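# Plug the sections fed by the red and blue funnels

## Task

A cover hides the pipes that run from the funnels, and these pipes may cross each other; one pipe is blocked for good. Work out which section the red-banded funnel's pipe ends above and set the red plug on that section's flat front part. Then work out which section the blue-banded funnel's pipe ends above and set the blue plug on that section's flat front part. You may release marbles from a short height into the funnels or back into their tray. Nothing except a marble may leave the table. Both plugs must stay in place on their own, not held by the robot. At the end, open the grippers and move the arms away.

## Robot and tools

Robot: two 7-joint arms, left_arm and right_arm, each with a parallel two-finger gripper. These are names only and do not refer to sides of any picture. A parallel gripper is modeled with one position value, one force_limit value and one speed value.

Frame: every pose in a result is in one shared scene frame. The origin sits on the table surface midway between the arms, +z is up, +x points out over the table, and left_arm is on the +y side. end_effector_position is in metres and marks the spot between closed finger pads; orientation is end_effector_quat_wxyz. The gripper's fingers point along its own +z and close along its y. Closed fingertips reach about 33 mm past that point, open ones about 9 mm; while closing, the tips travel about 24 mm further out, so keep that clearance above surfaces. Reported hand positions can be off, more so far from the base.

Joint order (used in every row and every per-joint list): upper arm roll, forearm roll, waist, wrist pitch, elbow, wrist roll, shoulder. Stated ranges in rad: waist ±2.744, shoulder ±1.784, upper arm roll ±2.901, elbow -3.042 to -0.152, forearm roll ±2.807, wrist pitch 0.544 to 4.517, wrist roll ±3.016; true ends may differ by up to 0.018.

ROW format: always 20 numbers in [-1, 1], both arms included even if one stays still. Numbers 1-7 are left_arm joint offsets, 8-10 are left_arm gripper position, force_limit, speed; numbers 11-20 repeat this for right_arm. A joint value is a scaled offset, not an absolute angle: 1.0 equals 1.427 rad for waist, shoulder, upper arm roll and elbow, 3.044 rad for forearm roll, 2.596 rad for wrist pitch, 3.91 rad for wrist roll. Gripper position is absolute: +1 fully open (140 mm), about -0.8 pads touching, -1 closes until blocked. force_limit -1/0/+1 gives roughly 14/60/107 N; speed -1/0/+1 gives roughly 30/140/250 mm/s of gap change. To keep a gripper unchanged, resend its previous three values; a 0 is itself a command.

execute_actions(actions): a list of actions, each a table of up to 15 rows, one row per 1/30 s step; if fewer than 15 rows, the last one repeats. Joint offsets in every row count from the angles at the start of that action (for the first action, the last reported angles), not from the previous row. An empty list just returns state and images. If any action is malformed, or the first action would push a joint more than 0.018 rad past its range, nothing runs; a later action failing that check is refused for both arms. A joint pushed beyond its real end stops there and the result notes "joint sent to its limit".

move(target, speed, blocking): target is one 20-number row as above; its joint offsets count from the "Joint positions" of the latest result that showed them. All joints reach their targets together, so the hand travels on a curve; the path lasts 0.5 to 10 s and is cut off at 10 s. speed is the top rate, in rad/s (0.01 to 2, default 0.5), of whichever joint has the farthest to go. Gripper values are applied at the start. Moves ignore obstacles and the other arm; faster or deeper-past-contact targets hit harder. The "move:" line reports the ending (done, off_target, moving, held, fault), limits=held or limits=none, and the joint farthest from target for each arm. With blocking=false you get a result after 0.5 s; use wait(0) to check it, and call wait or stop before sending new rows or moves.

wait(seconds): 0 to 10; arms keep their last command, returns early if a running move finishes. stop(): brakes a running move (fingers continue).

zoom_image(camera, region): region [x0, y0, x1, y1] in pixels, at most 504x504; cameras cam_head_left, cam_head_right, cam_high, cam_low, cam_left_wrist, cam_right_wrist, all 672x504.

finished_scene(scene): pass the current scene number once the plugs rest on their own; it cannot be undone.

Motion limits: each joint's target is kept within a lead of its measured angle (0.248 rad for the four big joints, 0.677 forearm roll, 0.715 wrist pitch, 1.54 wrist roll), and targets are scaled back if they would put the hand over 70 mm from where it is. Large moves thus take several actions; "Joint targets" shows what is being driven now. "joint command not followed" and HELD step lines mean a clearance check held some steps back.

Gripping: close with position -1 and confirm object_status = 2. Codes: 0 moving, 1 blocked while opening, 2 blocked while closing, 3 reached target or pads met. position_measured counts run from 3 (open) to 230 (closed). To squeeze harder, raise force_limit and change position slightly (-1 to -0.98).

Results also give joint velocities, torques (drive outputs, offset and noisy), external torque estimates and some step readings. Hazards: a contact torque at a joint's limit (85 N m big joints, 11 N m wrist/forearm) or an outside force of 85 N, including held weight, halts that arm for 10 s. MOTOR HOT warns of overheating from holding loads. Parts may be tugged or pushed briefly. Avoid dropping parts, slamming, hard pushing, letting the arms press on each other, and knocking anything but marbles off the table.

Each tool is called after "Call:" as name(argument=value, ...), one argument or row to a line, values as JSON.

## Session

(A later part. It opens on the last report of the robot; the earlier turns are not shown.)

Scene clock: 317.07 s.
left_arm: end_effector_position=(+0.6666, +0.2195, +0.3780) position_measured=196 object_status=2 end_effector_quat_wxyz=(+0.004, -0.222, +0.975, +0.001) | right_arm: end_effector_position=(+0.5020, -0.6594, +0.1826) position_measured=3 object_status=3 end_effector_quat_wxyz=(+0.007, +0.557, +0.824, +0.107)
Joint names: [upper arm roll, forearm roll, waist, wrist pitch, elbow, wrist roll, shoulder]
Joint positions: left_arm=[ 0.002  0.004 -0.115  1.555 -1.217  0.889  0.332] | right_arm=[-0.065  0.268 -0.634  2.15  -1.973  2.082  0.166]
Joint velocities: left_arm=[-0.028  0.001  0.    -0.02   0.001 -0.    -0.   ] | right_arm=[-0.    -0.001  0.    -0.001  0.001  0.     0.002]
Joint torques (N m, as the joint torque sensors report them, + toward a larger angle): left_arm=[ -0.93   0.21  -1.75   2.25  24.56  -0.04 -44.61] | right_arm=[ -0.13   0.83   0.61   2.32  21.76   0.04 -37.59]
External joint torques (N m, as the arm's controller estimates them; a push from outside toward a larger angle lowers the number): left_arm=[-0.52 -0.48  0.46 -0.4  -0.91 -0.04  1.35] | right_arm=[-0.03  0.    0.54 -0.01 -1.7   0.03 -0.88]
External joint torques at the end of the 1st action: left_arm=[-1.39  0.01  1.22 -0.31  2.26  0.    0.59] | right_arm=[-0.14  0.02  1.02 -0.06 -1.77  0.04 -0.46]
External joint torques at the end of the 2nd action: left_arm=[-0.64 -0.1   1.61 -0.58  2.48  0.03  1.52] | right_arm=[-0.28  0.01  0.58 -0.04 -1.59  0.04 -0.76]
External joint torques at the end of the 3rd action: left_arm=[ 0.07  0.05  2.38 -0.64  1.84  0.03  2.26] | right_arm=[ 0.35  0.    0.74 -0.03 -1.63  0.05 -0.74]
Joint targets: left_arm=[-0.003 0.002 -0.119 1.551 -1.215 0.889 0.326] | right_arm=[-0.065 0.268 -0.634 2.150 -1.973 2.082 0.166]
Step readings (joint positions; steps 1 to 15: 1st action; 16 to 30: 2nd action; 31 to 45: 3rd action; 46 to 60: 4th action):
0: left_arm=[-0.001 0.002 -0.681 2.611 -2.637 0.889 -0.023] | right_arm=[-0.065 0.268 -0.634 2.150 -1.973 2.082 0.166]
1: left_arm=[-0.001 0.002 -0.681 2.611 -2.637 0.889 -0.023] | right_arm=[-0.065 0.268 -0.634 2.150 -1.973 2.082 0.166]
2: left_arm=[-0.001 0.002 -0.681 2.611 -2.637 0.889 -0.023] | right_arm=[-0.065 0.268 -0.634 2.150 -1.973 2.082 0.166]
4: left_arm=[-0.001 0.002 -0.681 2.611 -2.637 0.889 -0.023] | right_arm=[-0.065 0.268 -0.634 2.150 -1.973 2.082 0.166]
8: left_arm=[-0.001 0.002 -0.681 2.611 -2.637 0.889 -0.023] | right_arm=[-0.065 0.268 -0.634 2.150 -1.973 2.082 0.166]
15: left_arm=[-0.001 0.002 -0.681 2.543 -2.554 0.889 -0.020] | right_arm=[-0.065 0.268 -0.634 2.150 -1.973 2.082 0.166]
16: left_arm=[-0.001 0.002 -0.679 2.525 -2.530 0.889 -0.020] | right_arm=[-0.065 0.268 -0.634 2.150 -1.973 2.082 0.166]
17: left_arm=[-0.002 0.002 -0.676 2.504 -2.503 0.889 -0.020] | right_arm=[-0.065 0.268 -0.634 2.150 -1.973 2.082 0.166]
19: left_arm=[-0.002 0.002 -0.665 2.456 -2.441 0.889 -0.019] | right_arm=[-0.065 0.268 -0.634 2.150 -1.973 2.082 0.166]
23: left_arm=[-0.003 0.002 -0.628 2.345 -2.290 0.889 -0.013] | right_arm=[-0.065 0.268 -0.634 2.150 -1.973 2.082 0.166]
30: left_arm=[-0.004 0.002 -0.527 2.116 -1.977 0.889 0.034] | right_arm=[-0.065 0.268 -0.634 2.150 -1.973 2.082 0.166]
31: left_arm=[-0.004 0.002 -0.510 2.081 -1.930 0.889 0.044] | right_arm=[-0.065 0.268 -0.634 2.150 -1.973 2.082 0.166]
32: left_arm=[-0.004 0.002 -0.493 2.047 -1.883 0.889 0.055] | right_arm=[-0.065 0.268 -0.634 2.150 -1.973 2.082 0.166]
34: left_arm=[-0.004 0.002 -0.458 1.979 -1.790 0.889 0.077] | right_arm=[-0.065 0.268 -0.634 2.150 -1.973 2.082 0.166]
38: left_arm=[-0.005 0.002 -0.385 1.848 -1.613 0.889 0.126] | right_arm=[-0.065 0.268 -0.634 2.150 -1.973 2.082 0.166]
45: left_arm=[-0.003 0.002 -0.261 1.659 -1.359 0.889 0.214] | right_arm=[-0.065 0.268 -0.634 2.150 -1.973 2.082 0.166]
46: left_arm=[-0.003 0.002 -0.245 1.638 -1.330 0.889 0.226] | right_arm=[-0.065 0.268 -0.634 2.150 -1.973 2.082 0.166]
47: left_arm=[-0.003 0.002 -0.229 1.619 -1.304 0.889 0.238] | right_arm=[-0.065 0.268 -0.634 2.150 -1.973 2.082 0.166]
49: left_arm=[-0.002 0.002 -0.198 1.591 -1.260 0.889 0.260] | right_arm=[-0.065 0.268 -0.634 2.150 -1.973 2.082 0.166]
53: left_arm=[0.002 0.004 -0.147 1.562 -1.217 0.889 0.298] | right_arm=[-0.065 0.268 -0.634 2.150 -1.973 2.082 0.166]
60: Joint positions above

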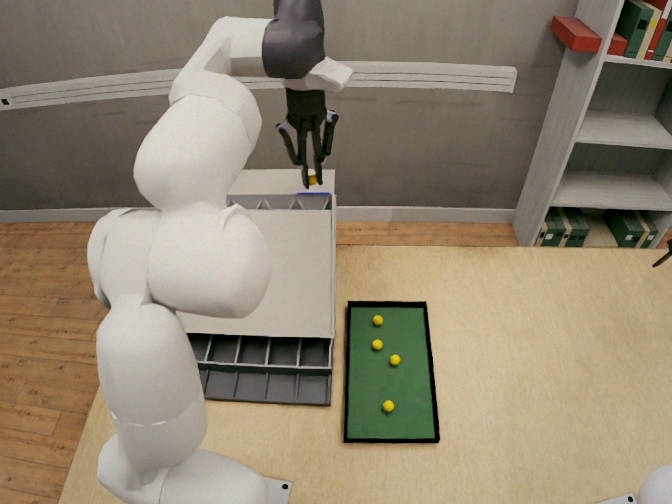

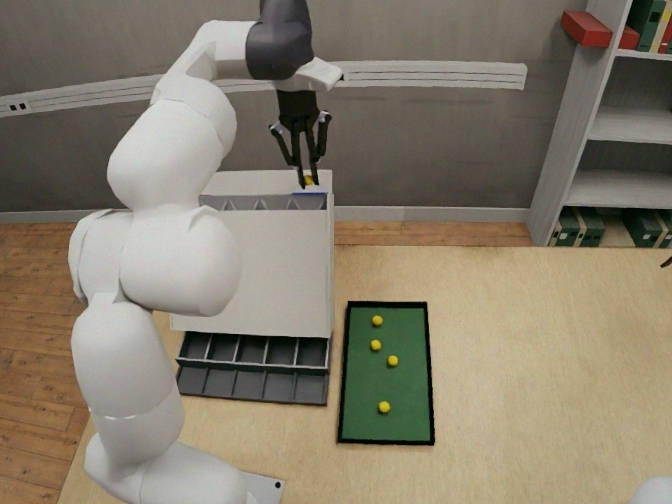

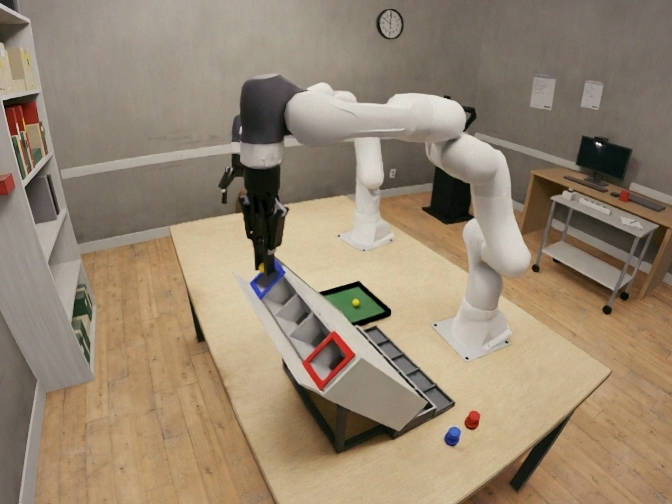

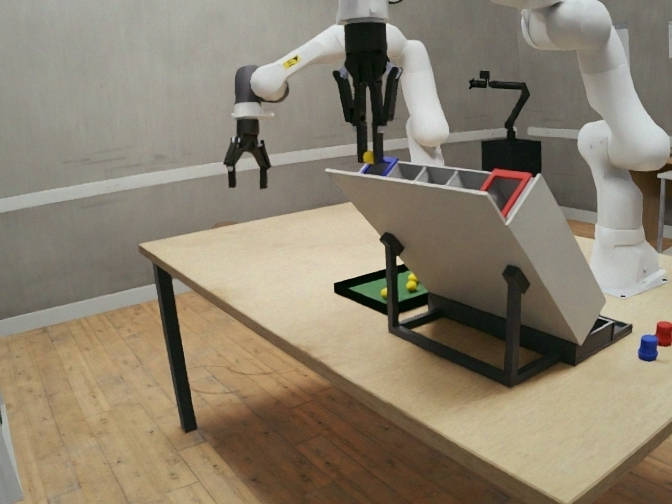

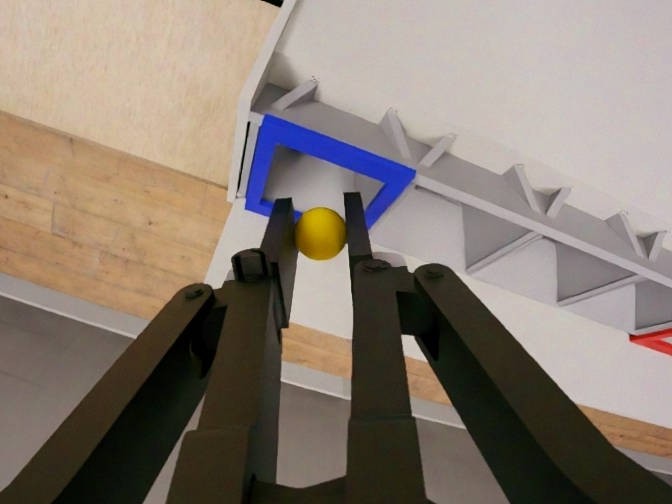

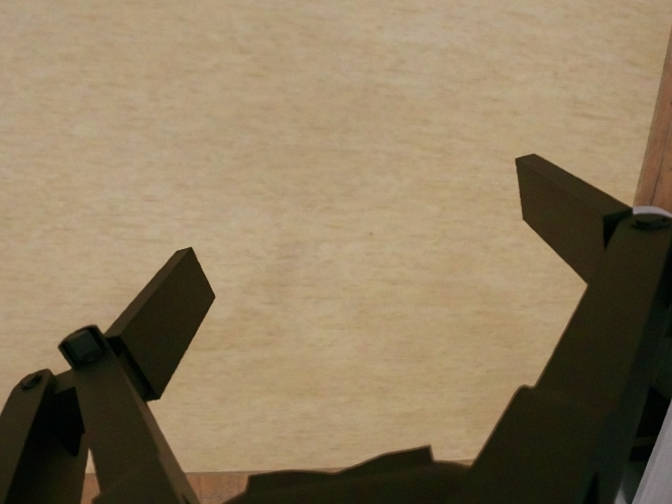

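Call:
execute_actions(
  actions=[
    [[0,0,0,0,0,0,0,-0.2,-0.5,0.3,0,0,0,0,0,0,0,1,0,0],[0,0,0,0,0,0,0,-0.2,-0.5,0.3,0,0,0,0,0,0,0,1,0,0],[0,0,0,0,0,0,0,-0.2,-0.5,0.3,0,0,0,0,0,0,0,1,0,0],[0,0,0,0,0,0,0,-0.2,-0.5,0.3,0,0,0,0,0,0,0,1,0,0],[0,0,0,0,0,0,0,-0.2,-0.5,0.3,0,0,0,0,0,0,0,1,0,0],[0,0,0,0,0,0,0,-0.2,-0.5,0.3,0,0,0,0,0,0,0,1,0,0],[0,-0.001,0,0,0,0,-0.0026,-0.2,-0.5,0.3,0,0,0,0,0,0,0,1,0,0],[0,-0.001,0,0,0,0,-0.0052,-0.2,-0.5,0.3,0,0,0,0,0,0,0,1,0,0],[0,-0.001,-0.0031,0,0,0,-0.0083,-0.2,-0.5,0.3,0,0,0,0,0,0,0,1,0,0],[0,-0.001,-0.0068,0,0,0,-0.0118,-0.2,-0.5,0.3,0,0,0,0,0,0,0,1,0,0],[0,-0.001,-0.0113,0,0,0,-0.0158,-0.2,-0.5,0.3,0,0,0,0,0,0,0,1,0,0],[0,-0.001,-0.0165,0,0,0,-0.0201,-0.2,-0.5,0.3,0,0,0,0,0,0,0,1,0,0],[0,-0.001,-0.0225,0,0,0,-0.0248,-0.2,-0.5,0.3,0,0,0,0,0,0,0,1,0,0],[0,-0.001,-0.0291,0,0,0,-0.0298,-0.2,-0.5,0.3,0,0,0,0,0,0,0,1,0,0],[0,-0.001,-0.0363,0.0039,-0.0051,0,-0.035,-0.2,-0.5,0.3,0,0,0,0,0,0,0,1,0,0]],
    [[0,0,-0.0217,0.0097,-0.012,0,-0.0167,-0.2,-0.5,0.3,0,0,0,0,0,0,0,1,0,0],[0,0,-0.03,0.0167,-0.0219,0,-0.0222,-0.2,-0.5,0.3,0,0,0,0,0,0,0,1,0,0],[0,0,-0.0388,0.0245,-0.0335,0,-0.0278,-0.2,-0.5,0.3,0,0,0,0,0,0,0,1,0,0],[0,0,-0.0479,0.0329,-0.0468,0,-0.0335,-0.2,-0.5,0.3,0,0,0,0,0,0,0,1,0,0],[0,0,-0.0574,0.042,-0.0617,0,-0.0391,-0.2,-0.5,0.3,0,0,0,0,0,0,0,1,0,0],[0,0,-0.0672,0.0516,-0.078,0,-0.0447,-0.2,-0.5,0.3,0,0,0,0,0,0,0,1,0,0],[0,0,-0.0773,0.0618,-0.0957,0,-0.0502,-0.2,-0.5,0.3,0,0,0,0,0,0,0,1,0,0],[0,0,-0.0876,0.0724,-0.1146,0,-0.0555,-0.2,-0.5,0.3,0,0,0,0,0,0,0,1,0,0],[0,0,-0.098,0.0835,-0.1347,0,-0.0606,-0.2,-0.5,0.3,0,0,0,0,0,0,0,1,0,0],[0,0,-0.1085,0.095,-0.1558,0,-0.0655,-0.2,-0.5,0.3,0,0,0,0,0,0,0,1,0,0],[0,0,-0.119,0.1068,-0.1779,0,-0.0701,-0.2,-0.5,0.3,0,0,0,0,0,0,0,1,0,0],[0,0,-0.1295,0.1189,-0.2009,0,-0.0743,-0.2,-0.5,0.3,0,0,0,0,0,0,0,1,0,0],[0,0,-0.14,0.1312,-0.2247,0,-0.0781,-0.2,-0.5,0.3,0,0,0,0,0,0,0,1,0,0],[0,0,-0.1504,0.1438,-0.2491,0,-0.0814,-0.2,-0.5,0.3,0,0,0,0,0,0,0,1,0,0],[0,0,-0.1605,0.1565,-0.2741,0,-0.0843,-0.2,-0.5,0.3,0,0,0,0,0,0,0,1,0,0]],
    [[0,0,-0.0341,0.0648,-0.0781,0,-0.012,-0.2,-0.5,0.3,0,0,0,0,0,0,0,1,0,0],[0,0,-0.0438,0.0777,-0.104,0,-0.0137,-0.2,-0.5,0.3,0,0,0,0,0,0,0,1,0,0],[0,0,-0.0532,0.0906,-0.1301,0,-0.0146,-0.2,-0.5,0.3,0,0,0,0,0,0,0,1,0,0],[0,0,-0.0622,0.1034,-0.1564,0,-0.0147,-0.2,-0.5,0.3,0,0,0,0,0,0,0,1,0,0],[0,0,-0.0708,0.1162,-0.1827,0,-0.014,-0.2,-0.5,0.3,0,0,0,0,0,0,0,1,0,0],[0,0,-0.0789,0.1289,-0.2091,0,-0.0122,-0.2,-0.5,0.3,0,0,0,0,0,0,0,1,0,0],[0,0,-0.0865,0.1414,-0.2353,0,-0.0122,-0.2,-0.5,0.3,0,0,0,0,0,0,0,1,0,0],[0,0,-0.0935,0.1537,-0.2613,0,-0.0122,-0.2,-0.5,0.3,0,0,0,0,0,0,0,1,0,0],[0,0,-0.0998,0.1657,-0.287,0,-0.0122,-0.2,-0.5,0.3,0,0,0,0,0,0,0,1,0,0],[0,0,-0.1055,0.1774,-0.3123,0,-0.0122,-0.2,-0.5,0.3,0,0,0,0,0,0,0,1,0,0],[0,0,-0.1105,0.1888,-0.3371,0,-0.0122,-0.2,-0.5,0.3,0,0,0,0,0,0,0,1,0,0],[0,0,-0.1146,0.1997,-0.3612,0,-0.0122,-0.2,-0.5,0.3,0,0,0,0,0,0,0,1,0,0],[0,0,-0.1179,0.2102,-0.3847,0,-0.0122,-0.2,-0.5,0.3,0,0,0,0,0,0,0,1,0,0],[0,0,-0.12,0.2202,-0.4073,0,-0.0122,-0.2,-0.5,0.3,0,0,0,0,0,0,0,1,0,0],[0,0,-0.121,0.2297,-0.4291,0,-0.0122,-0.2,-0.5,0.3,0,0,0,0,0,0,0,1,0,0]],
    [[0,0,-0.0078,0.0608,-0.0734,0,0,-0.2,-0.5,0.3,0,0,0,0,0,0,0,1,0,0],[0,0,-0.0068,0.0691,-0.093,0,0,-0.2,-0.5,0.3,0,0,0,0,0,0,0,1,0,0],[0,0,-0.0052,0.0767,-0.1115,0,0,-0.2,-0.5,0.3,0,0,0,0,0,0,0,1,0,0],[0,0,-0.0052,0.0835,-0.1286,0,0,-0.2,-0.5,0.3,0,0,0,0,0,0,0,1,0,0],[0,0,-0.0052,0.0896,-0.1443,0,0,-0.2,-0.5,0.3,0,0,0,0,0,0,0,1,0,0],[0,0,-0.0052,0.0948,-0.1586,0,0,-0.2,-0.5,0.3,0,0,0,0,0,0,0,1,0,0],[0,0,-0.0052,0.0992,-0.1712,0,0,-0.2,-0.5,0.3,0,0,0,0,0,0,0,1,0,0],[0,0,-0.0052,0.1027,-0.1822,0,0,-0.2,-0.5,0.3,0,0,0,0,0,0,0,1,0,0],[0,0,-0.0052,0.1052,-0.1914,0,0,-0.2,-0.5,0.3,0,0,0,0,0,0,0,1,0,0],[0,0,-0.0052,0.1067,-0.1986,0,0,-0.2,-0.5,0.3,0,0,0,0,0,0,0,1,0,0],[0,0,-0.0052,0.1071,-0.2035,0,0,-0.2,-0.5,0.3,0,0,0,0,0,0,0,1,0,0],[0,0,-0.0052,0.1065,-0.206,0,0,-0.2,-0.5,0.3,0,0,0,0,0,0,0,1,0,0],[0,0,-0.0052,0.1047,-0.206,0,0,-0.2,-0.5,0.3,0,0,0,0,0,0,0,1,0,0],[0,0,-0.0052,0.1017,-0.204,0,0,-0.2,-0.5,0.3,0,0,0,0,0,0,0,1,0,0],[0,0,-0.0052,0.0952,-0.2005,0,0,-0.2,-0.5,0.3,0,0,0,0,0,0,0,1,0,0]],
  ],
)

Scene clock: 411.00 s.
left_arm: end_effector_position=(+0.4434, +0.0706, +0.0415) position_measured=154 object_status=3 end_effector_quat_wxyz=(-0.002, -0.025, +1.000, +0.003) | right_arm: end_effector_position=(+0.5020, -0.6594, +0.1826) position_measured=3 object_status=3 end_effector_quat_wxyz=(+0.007, +0.557, +0.824, +0.107)
Joint names: [upper arm roll, forearm roll, waist, wrist pitch, elbow, wrist roll, shoulder]
Joint positions: left_arm=[ 0.001  0.004 -0.508  2.53  -2.359  0.889  0.178] | right_arm=[-0.065  0.268 -0.634  2.15  -1.973  2.082  0.166]
Joint velocities: left_arm=[ 0.     0.001 -0.     0.012  0.     0.     0.   ] | right_arm=[ 0.     0.     0.001 -0.     0.001  0.    -0.001]
Joint torques (N m, as the joint torque sensors report them, + toward a larger angle): left_arm=[  0.47   0.39   0.83   2.83  19.48   0.02 -34.24] | right_arm=[ -0.23   0.86   0.36   2.33  22.     0.04 -37.63]
External joint torques (N m, as the arm's controller estimates them; a push from outside toward a larger angle lowers the number): left_arm=[ 0.35 -0.1   0.88  0.28 -1.4   0.03  0.62] | right_arm=[-0.15  0.03  0.27 -0.01 -1.58  0.02 -0.64]
External joint torques at the end of the 1st action: left_arm=[ 0.06 -0.53 -1.92  0.15 -1.63  0.   -1.55] | right_arm=[-0.21  0.    0.59 -0.02 -1.4   0.03 -0.64]
External joint torques at the end of the 2nd action: left_arm=[-0.98  0.   -2.53  0.37 -1.99 -0.03 -0.96] | right_arm=[ 0.08 -0.03  0.74 -0.01 -1.68  0.02 -0.86]
External joint torques at the end of the 3rd action: left_arm=[-1.26 -0.14 -0.59  0.42 -0.88 -0.04  1.14] | right_arm=[ 0.    0.05  0.63 -0.07 -1.58  0.07 -0.48]
Joint targets: left_arm=[0.002 0.004 -0.509 2.535 -2.358 0.889 0.176] | right_arm=[-0.065 0.268 -0.634 2.150 -1.973 2.082 0.166]
Step readings (joint positions; steps 1 to 15: 1st action; 16 to 30: 2nd action; 31 to 45: 3rd action; 46 to 60: 4th action):
0: left_arm=[-0.002 0.004 -0.117 1.553 -1.217 0.889 0.328] | right_arm=[-0.065 0.268 -0.634 2.150 -1.973 2.082 0.166]
1: left_arm=[-0.002 0.004 -0.117 1.553 -1.217 0.889 0.329] | right_arm=[-0.065 0.268 -0.634 2.150 -1.973 2.082 0.166]
2: left_arm=[-0.001 0.004 -0.117 1.553 -1.217 0.889 0.329] | right_arm=[-0.065 0.268 -0.634 2.150 -1.973 2.082 0.166]
4: left_arm=[-0.000 0.004 -0.117 1.553 -1.217 0.889 0.329] | right_arm=[-0.065 0.268 -0.634 2.150 -1.973 2.082 0.166]
8: left_arm=[0.000 0.004 -0.117 1.553 -1.217 0.889 0.329] | right_arm=[-0.065 0.268 -0.634 2.150 -1.973 2.082 0.166]
15: left_arm=[0.004 0.004 -0.142 1.555 -1.219 0.889 0.302] | right_arm=[-0.065 0.268 -0.634 2.150 -1.973 2.082 0.166]
16: left_arm=[0.004 0.004 -0.151 1.559 -1.222 0.889 0.294] | right_arm=[-0.065 0.268 -0.634 2.150 -1.973 2.082 0.166]
17: left_arm=[0.004 0.004 -0.160 1.565 -1.229 0.889 0.286] | right_arm=[-0.065 0.268 -0.634 2.150 -1.973 2.082 0.166]
19: left_arm=[0.005 0.004 -0.181 1.586 -1.251 0.889 0.268] | right_arm=[-0.065 0.268 -0.634 2.150 -1.973 2.082 0.166]
23: left_arm=[0.005 0.004 -0.233 1.651 -1.327 0.889 0.236] | right_arm=[-0.065 0.268 -0.634 2.150 -1.973 2.082 0.166]
30: left_arm=[0.004 0.004 -0.337 1.826 -1.532 0.889 0.191] | right_arm=[-0.065 0.268 -0.634 2.150 -1.973 2.082 0.166]
31: left_arm=[0.004 0.004 -0.352 1.856 -1.566 0.889 0.187] | right_arm=[-0.065 0.268 -0.634 2.150 -1.973 2.082 0.166]
32: left_arm=[0.004 0.004 -0.366 1.886 -1.601 0.889 0.182] | right_arm=[-0.065 0.268 -0.634 2.150 -1.973 2.082 0.166]
34: left_arm=[0.004 0.004 -0.395 1.948 -1.672 0.889 0.175] | right_arm=[-0.065 0.268 -0.634 2.150 -1.973 2.082 0.166]
38: left_arm=[0.003 0.004 -0.445 2.075 -1.820 0.889 0.173] | right_arm=[-0.065 0.268 -0.634 2.150 -1.973 2.082 0.166]
45: left_arm=[0.002 0.004 -0.501 2.288 -2.072 0.889 0.176] | right_arm=[-0.065 0.268 -0.634 2.150 -1.973 2.082 0.166]
46: left_arm=[0.002 0.004 -0.505 2.315 -2.104 0.889 0.176] | right_arm=[-0.065 0.268 -0.634 2.150 -1.973 2.082 0.166]
47: left_arm=[0.001 0.004 -0.507 2.341 -2.136 0.889 0.176] | right_arm=[-0.065 0.268 -0.634 2.150 -1.973 2.082 0.166]
49: left_arm=[0.001 0.004 -0.508 2.390 -2.195 0.889 0.177] | right_arm=[-0.065 0.268 -0.634 2.150 -1.973 2.082 0.166]
53: left_arm=[0.001 0.004 -0.508 2.470 -2.289 0.889 0.178] | right_arm=[-0.065 0.268 -0.634 2.150 -1.973 2.082 0.166]
60: Joint positions above

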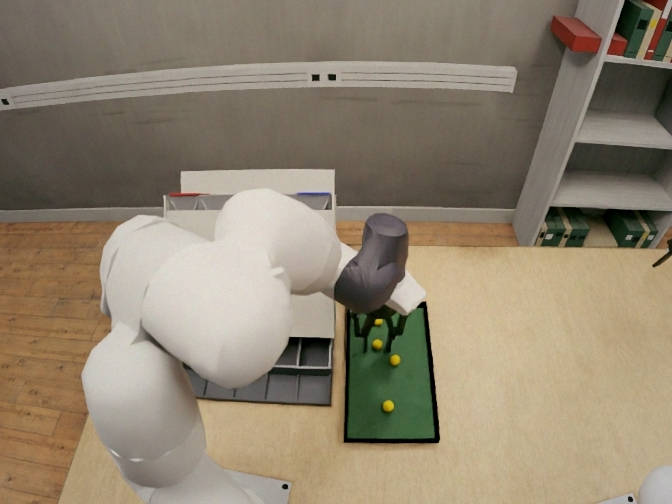

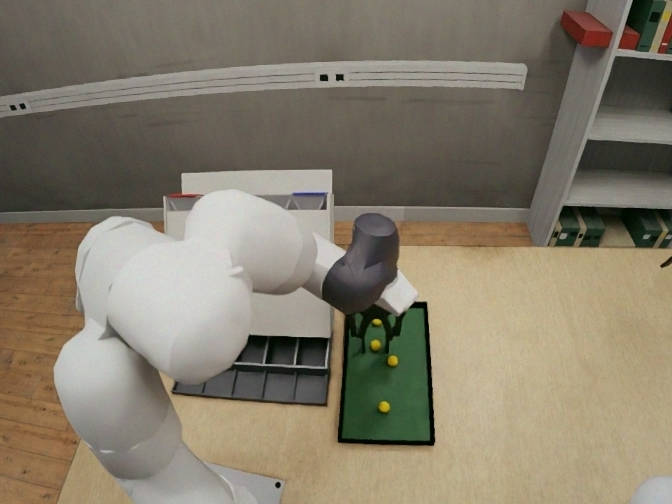

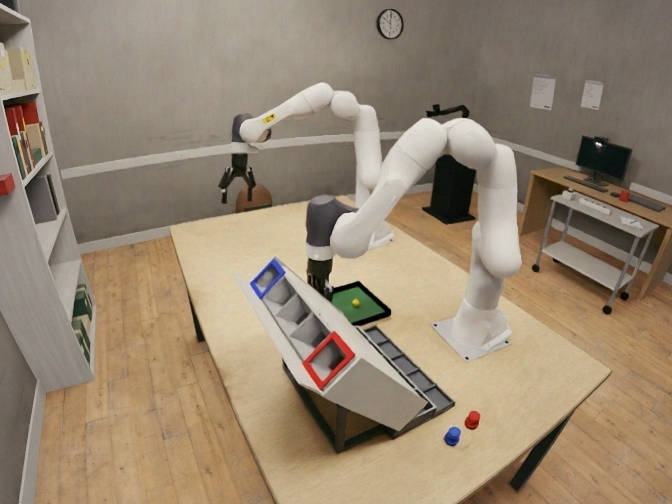

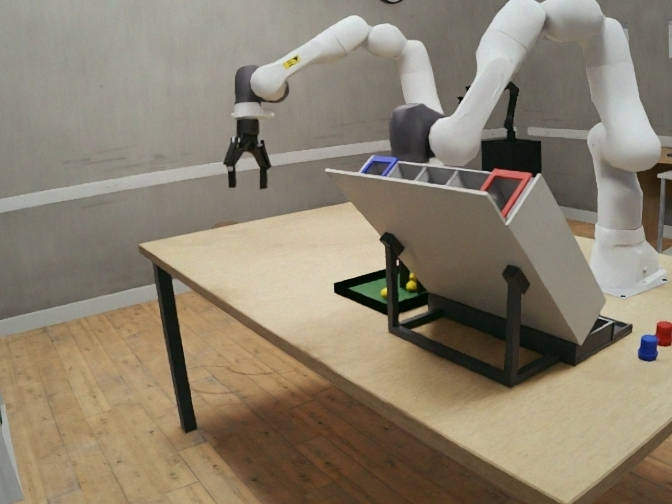

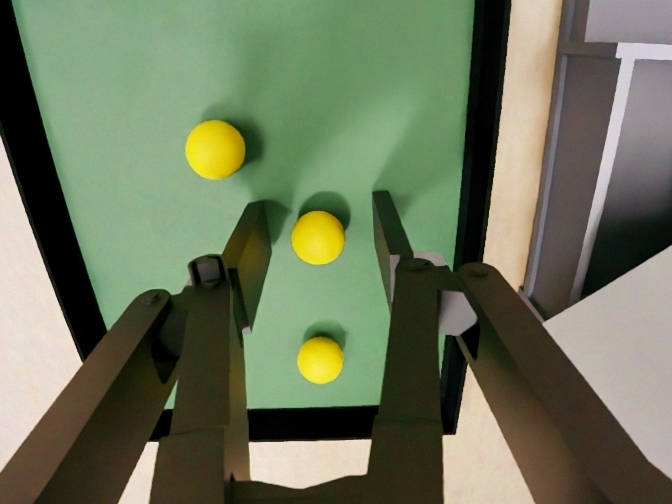

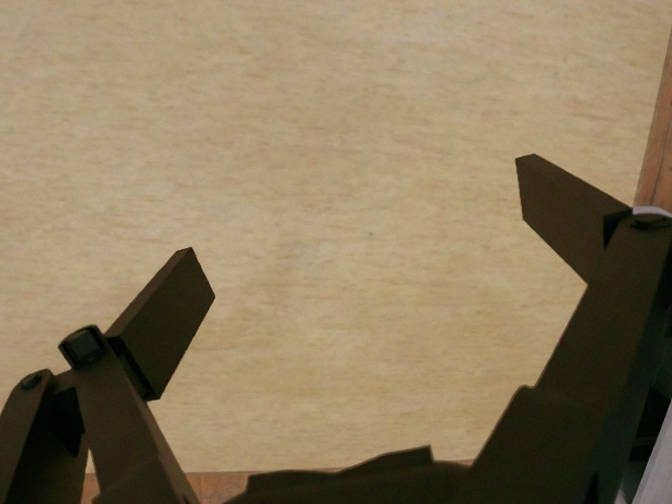

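Call:
execute_actions(
  actions=[],
)

Call:
zoom_image(
  camera="cam_head_right",
  region=[150, 310, 350, 420],
)

Call:
zoom_image(
  camera="cam_high",
  region=[230, 240, 470, 440],
)

Scene clock: 415.60 s.
left_arm: end_effector_position=(+0.4441, +0.0701, +0.0417) position_measured=154 object_status=3 end_effector_quat_wxyz=(-0.001, -0.025, +1.000, +0.002) | right_arm: end_effector_position=(+0.5020, -0.6594, +0.1826) position_measured=3 object_status=3 end_effector_quat_wxyz=(+0.007, +0.557, +0.824, +0.107)
Joint names: [upper arm roll, forearm roll, waist, wrist pitch, elbow, wrist roll, shoulder]
Joint positions: left_arm=[ 0.001  0.004 -0.508  2.533 -2.359  0.889  0.178] | right_arm=[-0.065  0.268 -0.634  2.15  -1.973  2.082  0.166]
Joint velocities: left_arm=[-0.     0.001 -0.001  0.    -0.001 -0.001 -0.   ] | right_arm=[-0.001  0.     0.    -0.001 -0.001 -0.001 -0.001]
Joint torques (N m, as the joint torque sensors report them, + toward a larger angle): left_arm=[  0.7    0.46   0.17   2.73  19.9    0.   -34.26] | right_arm=[ -0.06   0.81   0.57   2.27  21.8    0.09 -37.65]
External joint torques (N m, as the arm's controller estimates them; a push from outside toward a larger angle lowers the number): left_arm=[ 0.53  0.01  0.16  0.3   0.62  0.   -1.26] | right_arm=[ 0.14 -0.02  0.61 -0.08 -1.77  0.08 -0.72]
Joint targets: left_arm=[0.002 0.004 -0.509 2.535 -2.358 0.889 0.176] | right_arm=[-0.065 0.268 -0.634 2.150 -1.973 2.082 0.166]

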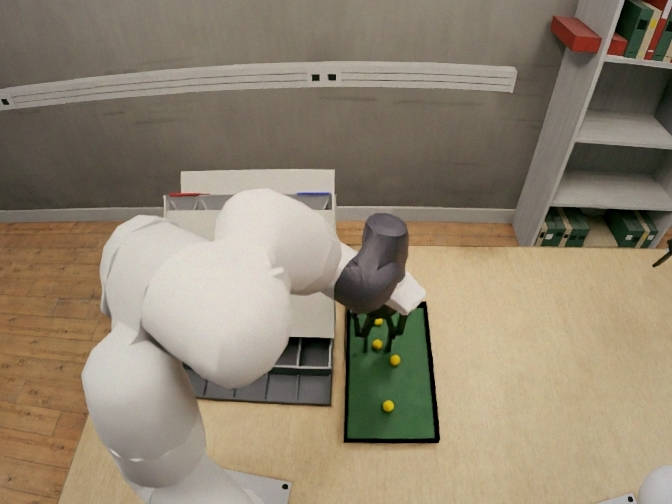

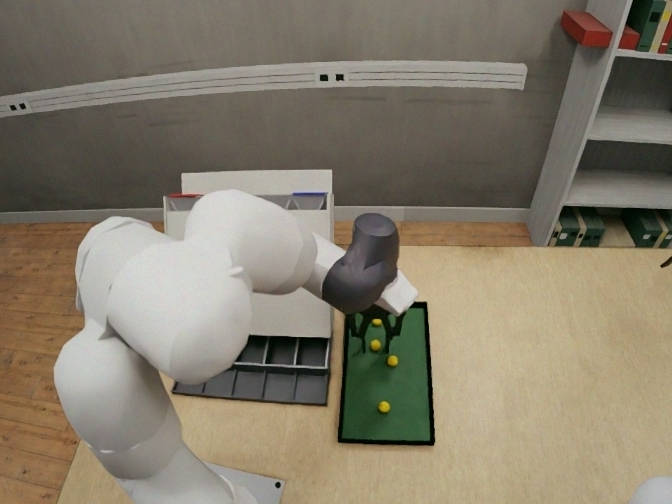

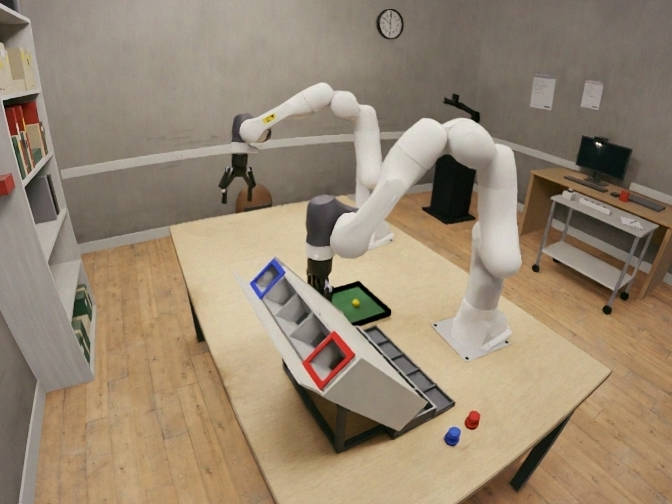

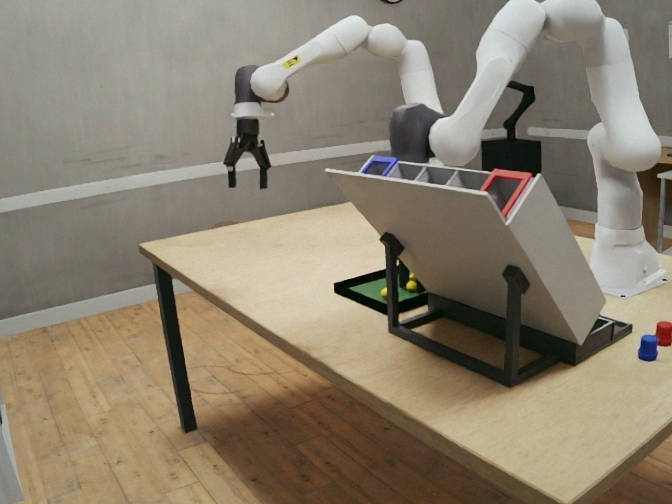

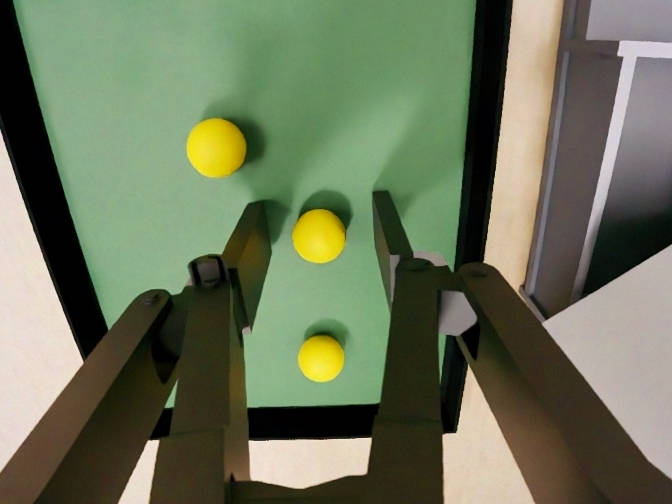

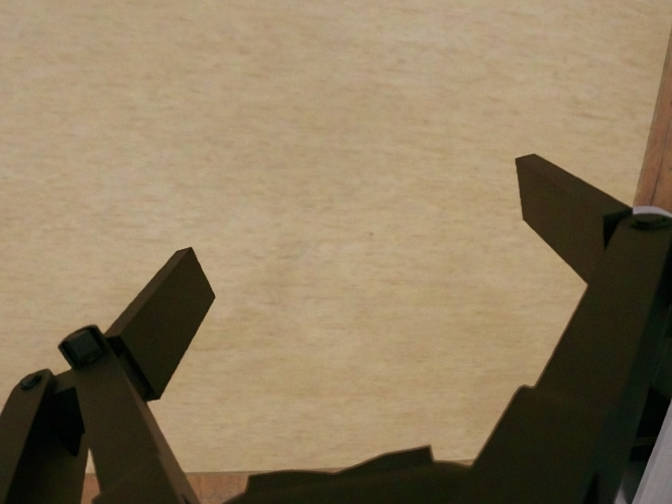

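Region (150, 310, 350, 420) of cam_head_right's 672x504 image, scaled by 2.520, with more detail than that image has; it fills the top 277 rows of this view, and the rest is white.

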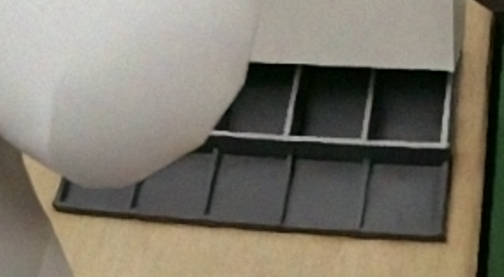

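Region (230, 240, 470, 440) of cam_high's 672x504 image, scaled by 2.100, with more detail than that image has.

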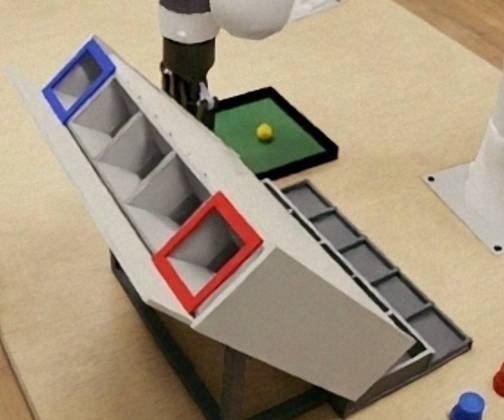

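Call:
execute_actions(
  actions=[
    [[0,0,0,0,0,0,0,-1,-0.5,-0.1,0,0,0,0,0,0,0,1,0,0],[0,0,0,0,0,0,0,-1,-0.5,-0.1,0,0,0,0,0,0,0,1,0,0],[0,0,0,0,0,0,0,-1,-0.5,-0.1,0,0,0,0,0,0,0,1,0,0],[0,0,0,0,0,0,0,-1,-0.5,-0.1,0,0,0,0,0,0,0,1,0,0],[0,0,0,0,0,0,0,-1,-0.5,-0.1,0,0,0,0,0,0,0,1,0,0],[0,0,0,0,0,0,0,-1,-0.5,-0.1,0,0,0,0,0,0,0,1,0,0],[0,0,0,0,0,0,0,-1,-0.5,-0.1,0,0,0,0,0,0,0,1,0,0],[0,0,0,0,0,0,0,-1,-0.5,-0.1,0,0,0,0,0,0,0,1,0,0],[0,0,0,-0.0047,0.0059,0,0,-1,-0.5,-0.1,0,0,0,0,0,0,0,1,0,0],[0,0,0,-0.0128,0.0158,0,0,-1,-0.5,-0.1,0,0,0,0,0,0,0,1,0,0],[0,0,0,-0.0219,0.0279,0,0,-1,-0.5,-0.1,0,0,0,0,0,0,0,1,0,0],[0,0,0,-0.0318,0.042,0,0,-1,-0.5,-0.1,0,0,0,0,0,0,0,1,0,0],[0,0,0,-0.0424,0.0581,0,0,-1,-0.5,-0.1,0,0,0,0,0,0,0,1,0,0],[0,0,0,-0.0538,0.076,0,0,-1,-0.5,-0.1,0,0,0,0,0,0,0,1,0,0],[0,0,0,-0.0658,0.0955,0,0,-1,-0.5,-0.1,0,0,0,0,0,0,0,1,0,0]],
    [[0,0,0,-0.0485,0.056,0.0026,-0.002,-1,-0.5,-0.1,0,0,0,0,0,0,0,1,0,0],[0,0,0,-0.0616,0.0784,0.0053,-0.002,-1,-0.5,-0.1,0,0,0,0,0,0,0,1,0,0],[0,0,0,-0.0752,0.1021,0.008,-0.002,-1,-0.5,-0.1,0,0,0,0,0,0,0,1,0,0],[0,0,0,-0.0891,0.1268,0.0108,-0.002,-1,-0.5,-0.1,0,0,0,0,0,0,0,1,0,0],[0,0,0,-0.1033,0.1525,0.0136,-0.002,-1,-0.5,-0.1,0,0,0,0,0,0,0,1,0,0],[0,0,0.0036,-0.1178,0.179,0.0164,-0.002,-1,-0.5,-0.1,0,0,0,0,0,0,0,1,0,0],[0,0,0.0082,-0.1324,0.2061,0.0193,-0.002,-1,-0.5,-0.1,0,0,0,0,0,0,0,1,0,0],[0,0,0.0139,-0.1471,0.2338,0.0221,-0.002,-1,-0.5,-0.1,0,0,0,0,0,0,0,1,0,0],[0,0,0.0206,-0.1619,0.2619,0.0249,-0.002,-1,-0.5,-0.1,0,0,0,0,0,0,0,1,0,0],[0,0,0.0282,-0.1766,0.2903,0.0277,-0.002,-1,-0.5,-0.1,0,0,0,0,0,0,0,1,0,0],[0,0,0.0366,-0.1911,0.3187,0.0303,-0.002,-1,-0.5,-0.1,0,0,0,0,0,0,0,1,0,0],[0,0,0.0458,-0.2055,0.3471,0.0329,-0.002,-1,-0.5,-0.1,0,0,0,0,0,0,0,1,0,0],[0,0,0.0557,-0.2197,0.3754,0.0354,-0.002,-1,-0.5,-0.1,0,0,0,0,0,0,0,1,0,0],[0,0,0.0663,-0.2335,0.4033,0.0377,-0.002,-1,-0.5,-0.1,0,0,0,0,0,0,0,1,0,0],[0,0,0.0774,-0.2469,0.4308,0.04,-0.002,-1,-0.5,-0.1,0,0,0,0,0,0,0,1,0,0]],
    [[0,0,0.0342,-0.0778,0.0896,0.0214,0,-1,-0.5,-0.1,0,0,0,0,0,0,0,1,0,0],[0,0,0.0463,-0.0903,0.1158,0.0233,0,-1,-0.5,-0.1,0,0,0,0,0,0,0,1,0,0],[0,0,0.0588,-0.1021,0.1411,0.025,0,-1,-0.5,-0.1,0,0,0,0,0,0,0,1,0,0],[0,0,0.0716,-0.1133,0.1654,0.0265,0,-1,-0.5,-0.1,0,0,0,0,0,0,0,1,0,0],[0,0,0.0846,-0.1237,0.1886,0.0277,0,-1,-0.5,-0.1,0,0,0,0,0,0,0,1,0,0],[0,0,0.0979,-0.1334,0.2104,0.0287,0,-1,-0.5,-0.1,0,0,0,0,0,0,0,1,0,0],[0,0,0.1112,-0.1421,0.2309,0.0294,0,-1,-0.5,-0.1,0,0,0,0,0,0,0,1,0,0],[0,0,0.1246,-0.1499,0.2498,0.0298,0,-1,-0.5,-0.1,0,0,0,0,0,0,0,1,0,0],[0,0,0.138,-0.1567,0.267,0.0299,0,-1,-0.5,-0.1,0,0,0,0,0,0,0,1,0,0],[0,0,0.1513,-0.1624,0.2823,0.0297,0,-1,-0.5,-0.1,0,0,0,0,0,0,0,1,0,0],[0,0,0.1645,-0.167,0.2956,0.0291,0.0031,-1,-0.5,-0.1,0,0,0,0,0,0,0,1,0,0],[0,0,0.1775,-0.1704,0.3069,0.0282,0.0065,-1,-0.5,-0.1,0,0,0,0,0,0,0,1,0,0],[0,0,0.1902,-0.1724,0.3158,0.0269,0.0104,-1,-0.5,-0.1,0,0,0,0,0,0,0,1,0,0],[0,0,0.2025,-0.1731,0.322,0.0252,0.0149,-1,-0.5,-0.1,0,0,0,0,0,0,0,1,0,0],[0,0,0.2144,-0.1724,0.3255,0.0231,0.0197,-1,-0.5,-0.1,0,0,0,0,0,0,0,1,0,0]],
    [[0,0,0.0405,-0.0192,0.021,0,0.0144,-1,-0.5,-0.1,0,0,0,0,0,0,0,1,0,0],[0,0,0.0514,-0.0154,0.0185,0,0.0197,-1,-0.5,-0.1,0,0,0,0,0,0,0,1,0,0],[0,0,0.0617,-0.01,0.013,0,0.0251,-1,-0.5,-0.1,0,0,0,0,0,0,0,1,0,0],[0,0,0.0714,-0.0068,0.013,0,0.0304,-1,-0.5,-0.1,0,0,0,0,0,0,0,1,0,0],[0,0,0.0803,-0.0068,0.013,0,0.0357,-1,-0.5,-0.1,0,0,0,0,0,0,0,1,0,0],[0,0,0.0884,-0.0068,0.013,0,0.0407,-1,-0.5,-0.1,0,0,0,0,0,0,0,1,0,0],[0,0,0.0956,-0.0068,0.013,0,0.0454,-1,-0.5,-0.1,0,0,0,0,0,0,0,1,0,0],[0,0,0.1019,-0.0068,0.013,0,0.0497,-1,-0.5,-0.1,0,0,0,0,0,0,0,1,0,0],[0,0,0.107,-0.0068,0.013,0,0.0533,-1,-0.5,-0.1,0,0,0,0,0,0,0,1,0,0],[0,0,0.111,-0.0068,0.013,0,0.0561,-1,-0.5,-0.1,0,0,0,0,0,0,0,1,0,0],[0,0,0.1135,-0.0068,0.013,0,0.058,-1,-0.5,-0.1,0,0,0,0,0,0,0,1,0,0],[0,0,0.1145,-0.0068,0.013,0,0.059,-1,-0.5,-0.1,0,0,0,0,0,0,0,1,0,0],[0,0,0.1145,-0.0068,0.013,0,0.059,-1,-0.5,-0.1,0,0,0,0,0,0,0,1,0,0],[0,0,0.1135,-0.0068,0.013,0,0.058,-1,-0.5,-0.1,0,0,0,0,0,0,0,1,0,0],[0,0,0.112,-0.0068,0.013,0,0.057,-1,-0.5,-0.1,0,0,0,0,0,0,0,1,0,0]],
  ],
)

Call:
zoom_image(
  camera="cam_head_right",
  region=[150, 310, 350, 420],
)

Scene clock: 518.87 s.
left_arm: end_effector_position=(+0.6655, +0.2897, +0.3838) position_measured=196 object_status=2 end_effector_quat_wxyz=(+0.007, -0.194, +0.981, +0.000) | right_arm: end_effector_position=(+0.5020, -0.6594, +0.1826) position_measured=3 object_status=3 end_effector_quat_wxyz=(+0.007, +0.557, +0.824, +0.107)
Joint names: [upper arm roll, forearm roll, waist, wrist pitch, elbow, wrist roll, shoulder]
Joint positions: left_arm=[ 0.001  0.004 -0.007  1.576 -1.291  1.053  0.271] | right_arm=[-0.065  0.268 -0.634  2.15  -1.973  2.082  0.166]
Joint velocities: left_arm=[-0.001  0.     0.003 -0.003 -0.001 -0.001  0.005] | right_arm=[ 0.    -0.    -0.     0.    -0.    -0.001  0.   ]
Joint torques (N m, as the joint torque sensors report them, + toward a larger angle): left_arm=[ -2.06   0.76  -0.64   2.31  24.42  -0.04 -42.53] | right_arm=[ -0.16   0.86   0.53   2.31  21.81   0.03 -37.61]
External joint torques (N m, as the arm's controller estimates them; a push from outside toward a larger angle lowers the number): left_arm=[-0.13  0.14  1.66 -0.35 -1.1  -0.04  1.42] | right_arm=[ 0.01  0.03  0.54 -0.03 -1.69  0.01 -0.79]
External joint torques at the end of the 1st action: left_arm=[-0.18 -0.02  0.67 -0.36  0.33  0.    1.64] | right_arm=[ 0.    0.01  1.16 -0.07 -1.39  0.02 -0.42]
External joint torques at the end of the 2nd action: left_arm=[ 0.05 -0.14  1.82 -0.52  1.75  0.06 -1.85] | right_arm=[ 0.07  0.02  0.85 -0.03 -1.53  0.03 -0.57]
External joint torques at the end of the 3rd action: left_arm=[-1.05  0.14  1.55 -0.37  2.07  0.18  1.65] | right_arm=[-0.01  0.05  0.42 -0.04 -1.59  0.05 -0.85]
Joint targets: left_arm=[-0.002 0.004 -0.009 1.574 -1.290 1.053 0.267] | right_arm=[-0.065 0.268 -0.634 2.150 -1.973 2.082 0.166]
Step readings (joint positions; steps 1 to 15: 1st action; 16 to 30: 2nd action; 31 to 45: 3rd action; 46 to 60: 4th action):
0: left_arm=[0.001 0.004 -0.508 2.533 -2.359 0.889 0.178] | right_arm=[-0.065 0.268 -0.634 2.150 -1.973 2.082 0.166]
1: left_arm=[0.001 0.004 -0.508 2.533 -2.359 0.889 0.178] | right_arm=[-0.065 0.268 -0.634 2.150 -1.973 2.082 0.166]
2: left_arm=[0.001 0.004 -0.508 2.533 -2.359 0.889 0.178] | right_arm=[-0.065 0.268 -0.634 2.150 -1.973 2.082 0.166]
4: left_arm=[0.001 0.004 -0.508 2.533 -2.359 0.889 0.178] | right_arm=[-0.065 0.268 -0.634 2.150 -1.973 2.082 0.166]
8: left_arm=[0.001 0.004 -0.508 2.533 -2.359 0.889 0.178] | right_arm=[-0.065 0.268 -0.634 2.150 -1.973 2.082 0.166]
15: left_arm=[0.001 0.004 -0.508 2.454 -2.278 0.889 0.181] | right_arm=[-0.065 0.268 -0.634 2.150 -1.973 2.082 0.166]
16: left_arm=[0.001 0.004 -0.508 2.433 -2.254 0.890 0.181] | right_arm=[-0.065 0.268 -0.634 2.150 -1.973 2.082 0.166]
17: left_arm=[0.001 0.004 -0.508 2.408 -2.228 0.891 0.181] | right_arm=[-0.065 0.268 -0.634 2.150 -1.973 2.082 0.166]
19: left_arm=[0.001 0.004 -0.508 2.354 -2.170 0.897 0.182] | right_arm=[-0.065 0.268 -0.634 2.150 -1.973 2.082 0.166]
23: left_arm=[-0.000 0.004 -0.503 2.229 -2.029 0.918 0.182] | right_arm=[-0.065 0.268 -0.634 2.150 -1.973 2.082 0.166]
30: left_arm=[-0.003 0.004 -0.435 1.983 -1.751 0.971 0.181] | right_arm=[-0.065 0.268 -0.634 2.150 -1.973 2.082 0.166]
31: left_arm=[-0.003 0.004 -0.420 1.948 -1.711 0.979 0.181] | right_arm=[-0.065 0.268 -0.634 2.150 -1.973 2.082 0.166]
32: left_arm=[-0.003 0.004 -0.405 1.913 -1.672 0.987 0.181] | right_arm=[-0.065 0.268 -0.634 2.150 -1.973 2.082 0.166]
34: left_arm=[-0.004 0.004 -0.373 1.846 -1.596 1.003 0.181] | right_arm=[-0.065 0.268 -0.634 2.150 -1.973 2.082 0.166]
38: left_arm=[-0.004 0.004 -0.301 1.726 -1.461 1.030 0.180] | right_arm=[-0.065 0.268 -0.634 2.150 -1.973 2.082 0.166]
45: left_arm=[-0.002 0.004 -0.169 1.592 -1.309 1.053 0.186] | right_arm=[-0.065 0.268 -0.634 2.150 -1.973 2.082 0.166]
46: left_arm=[-0.002 0.004 -0.151 1.584 -1.299 1.053 0.190] | right_arm=[-0.065 0.268 -0.634 2.150 -1.973 2.082 0.166]
47: left_arm=[-0.002 0.004 -0.134 1.578 -1.292 1.053 0.194] | right_arm=[-0.065 0.268 -0.634 2.150 -1.973 2.082 0.166]
49: left_arm=[-0.001 0.004 -0.101 1.576 -1.289 1.053 0.203] | right_arm=[-0.065 0.268 -0.634 2.150 -1.973 2.082 0.166]
53: left_arm=[-0.001 0.004 -0.048 1.576 -1.289 1.053 0.237] | right_arm=[-0.065 0.268 -0.634 2.150 -1.973 2.082 0.166]
60: Joint positions above

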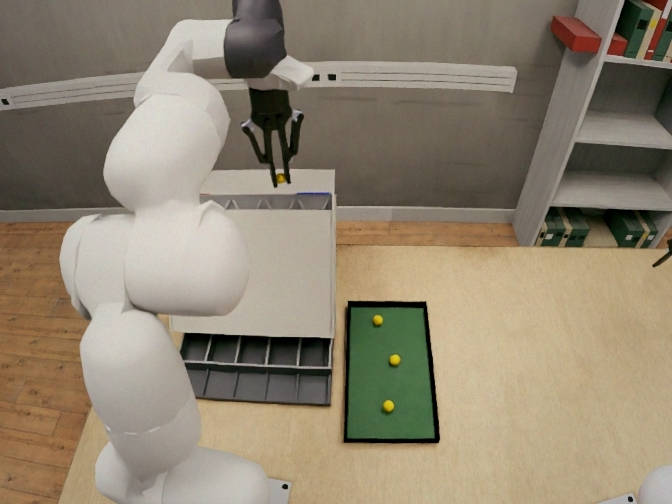

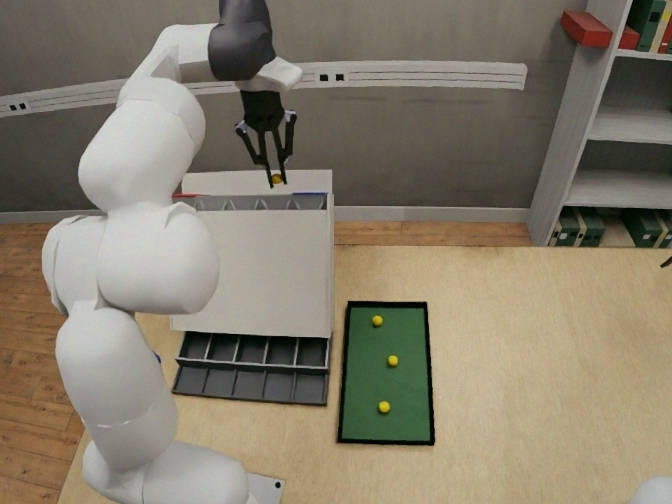

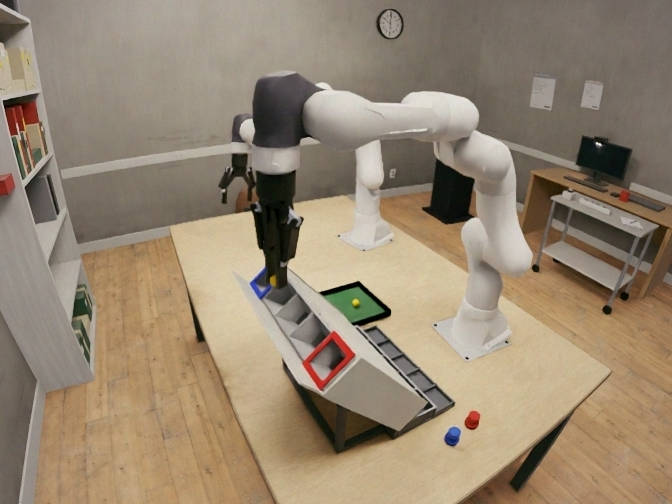

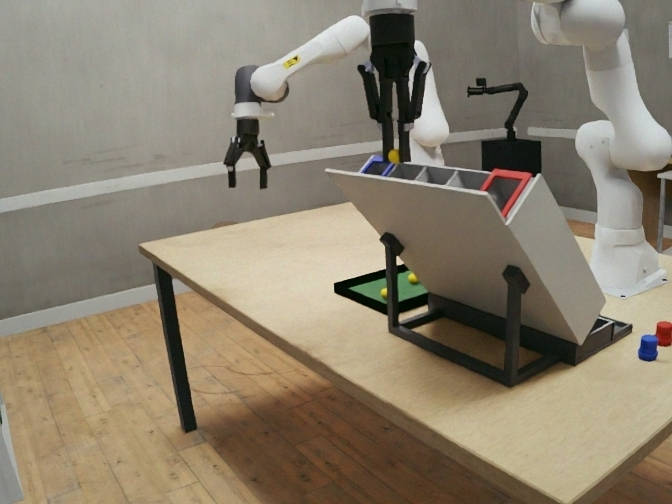

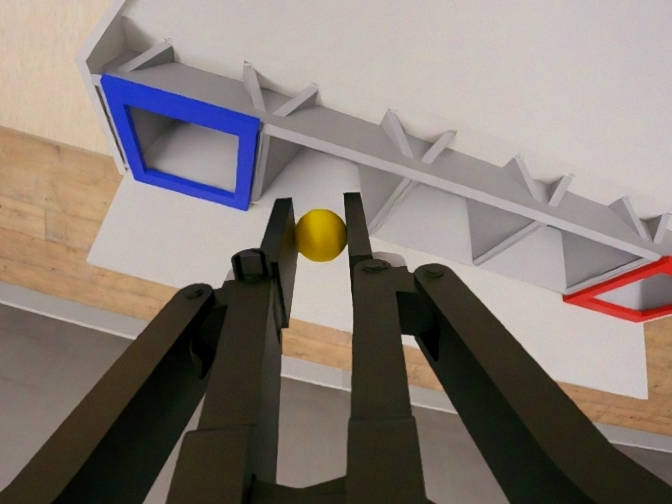

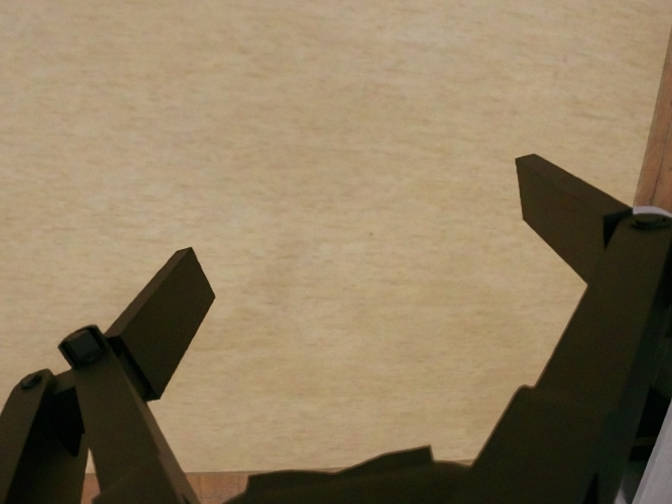

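Region (150, 310, 350, 420) of cam_head_right's 672x504 image, scaled by 2.520, with more detail than that image has; it fills the top 277 rows of this view, and the rest is white.

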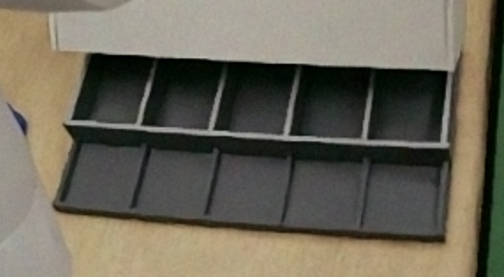

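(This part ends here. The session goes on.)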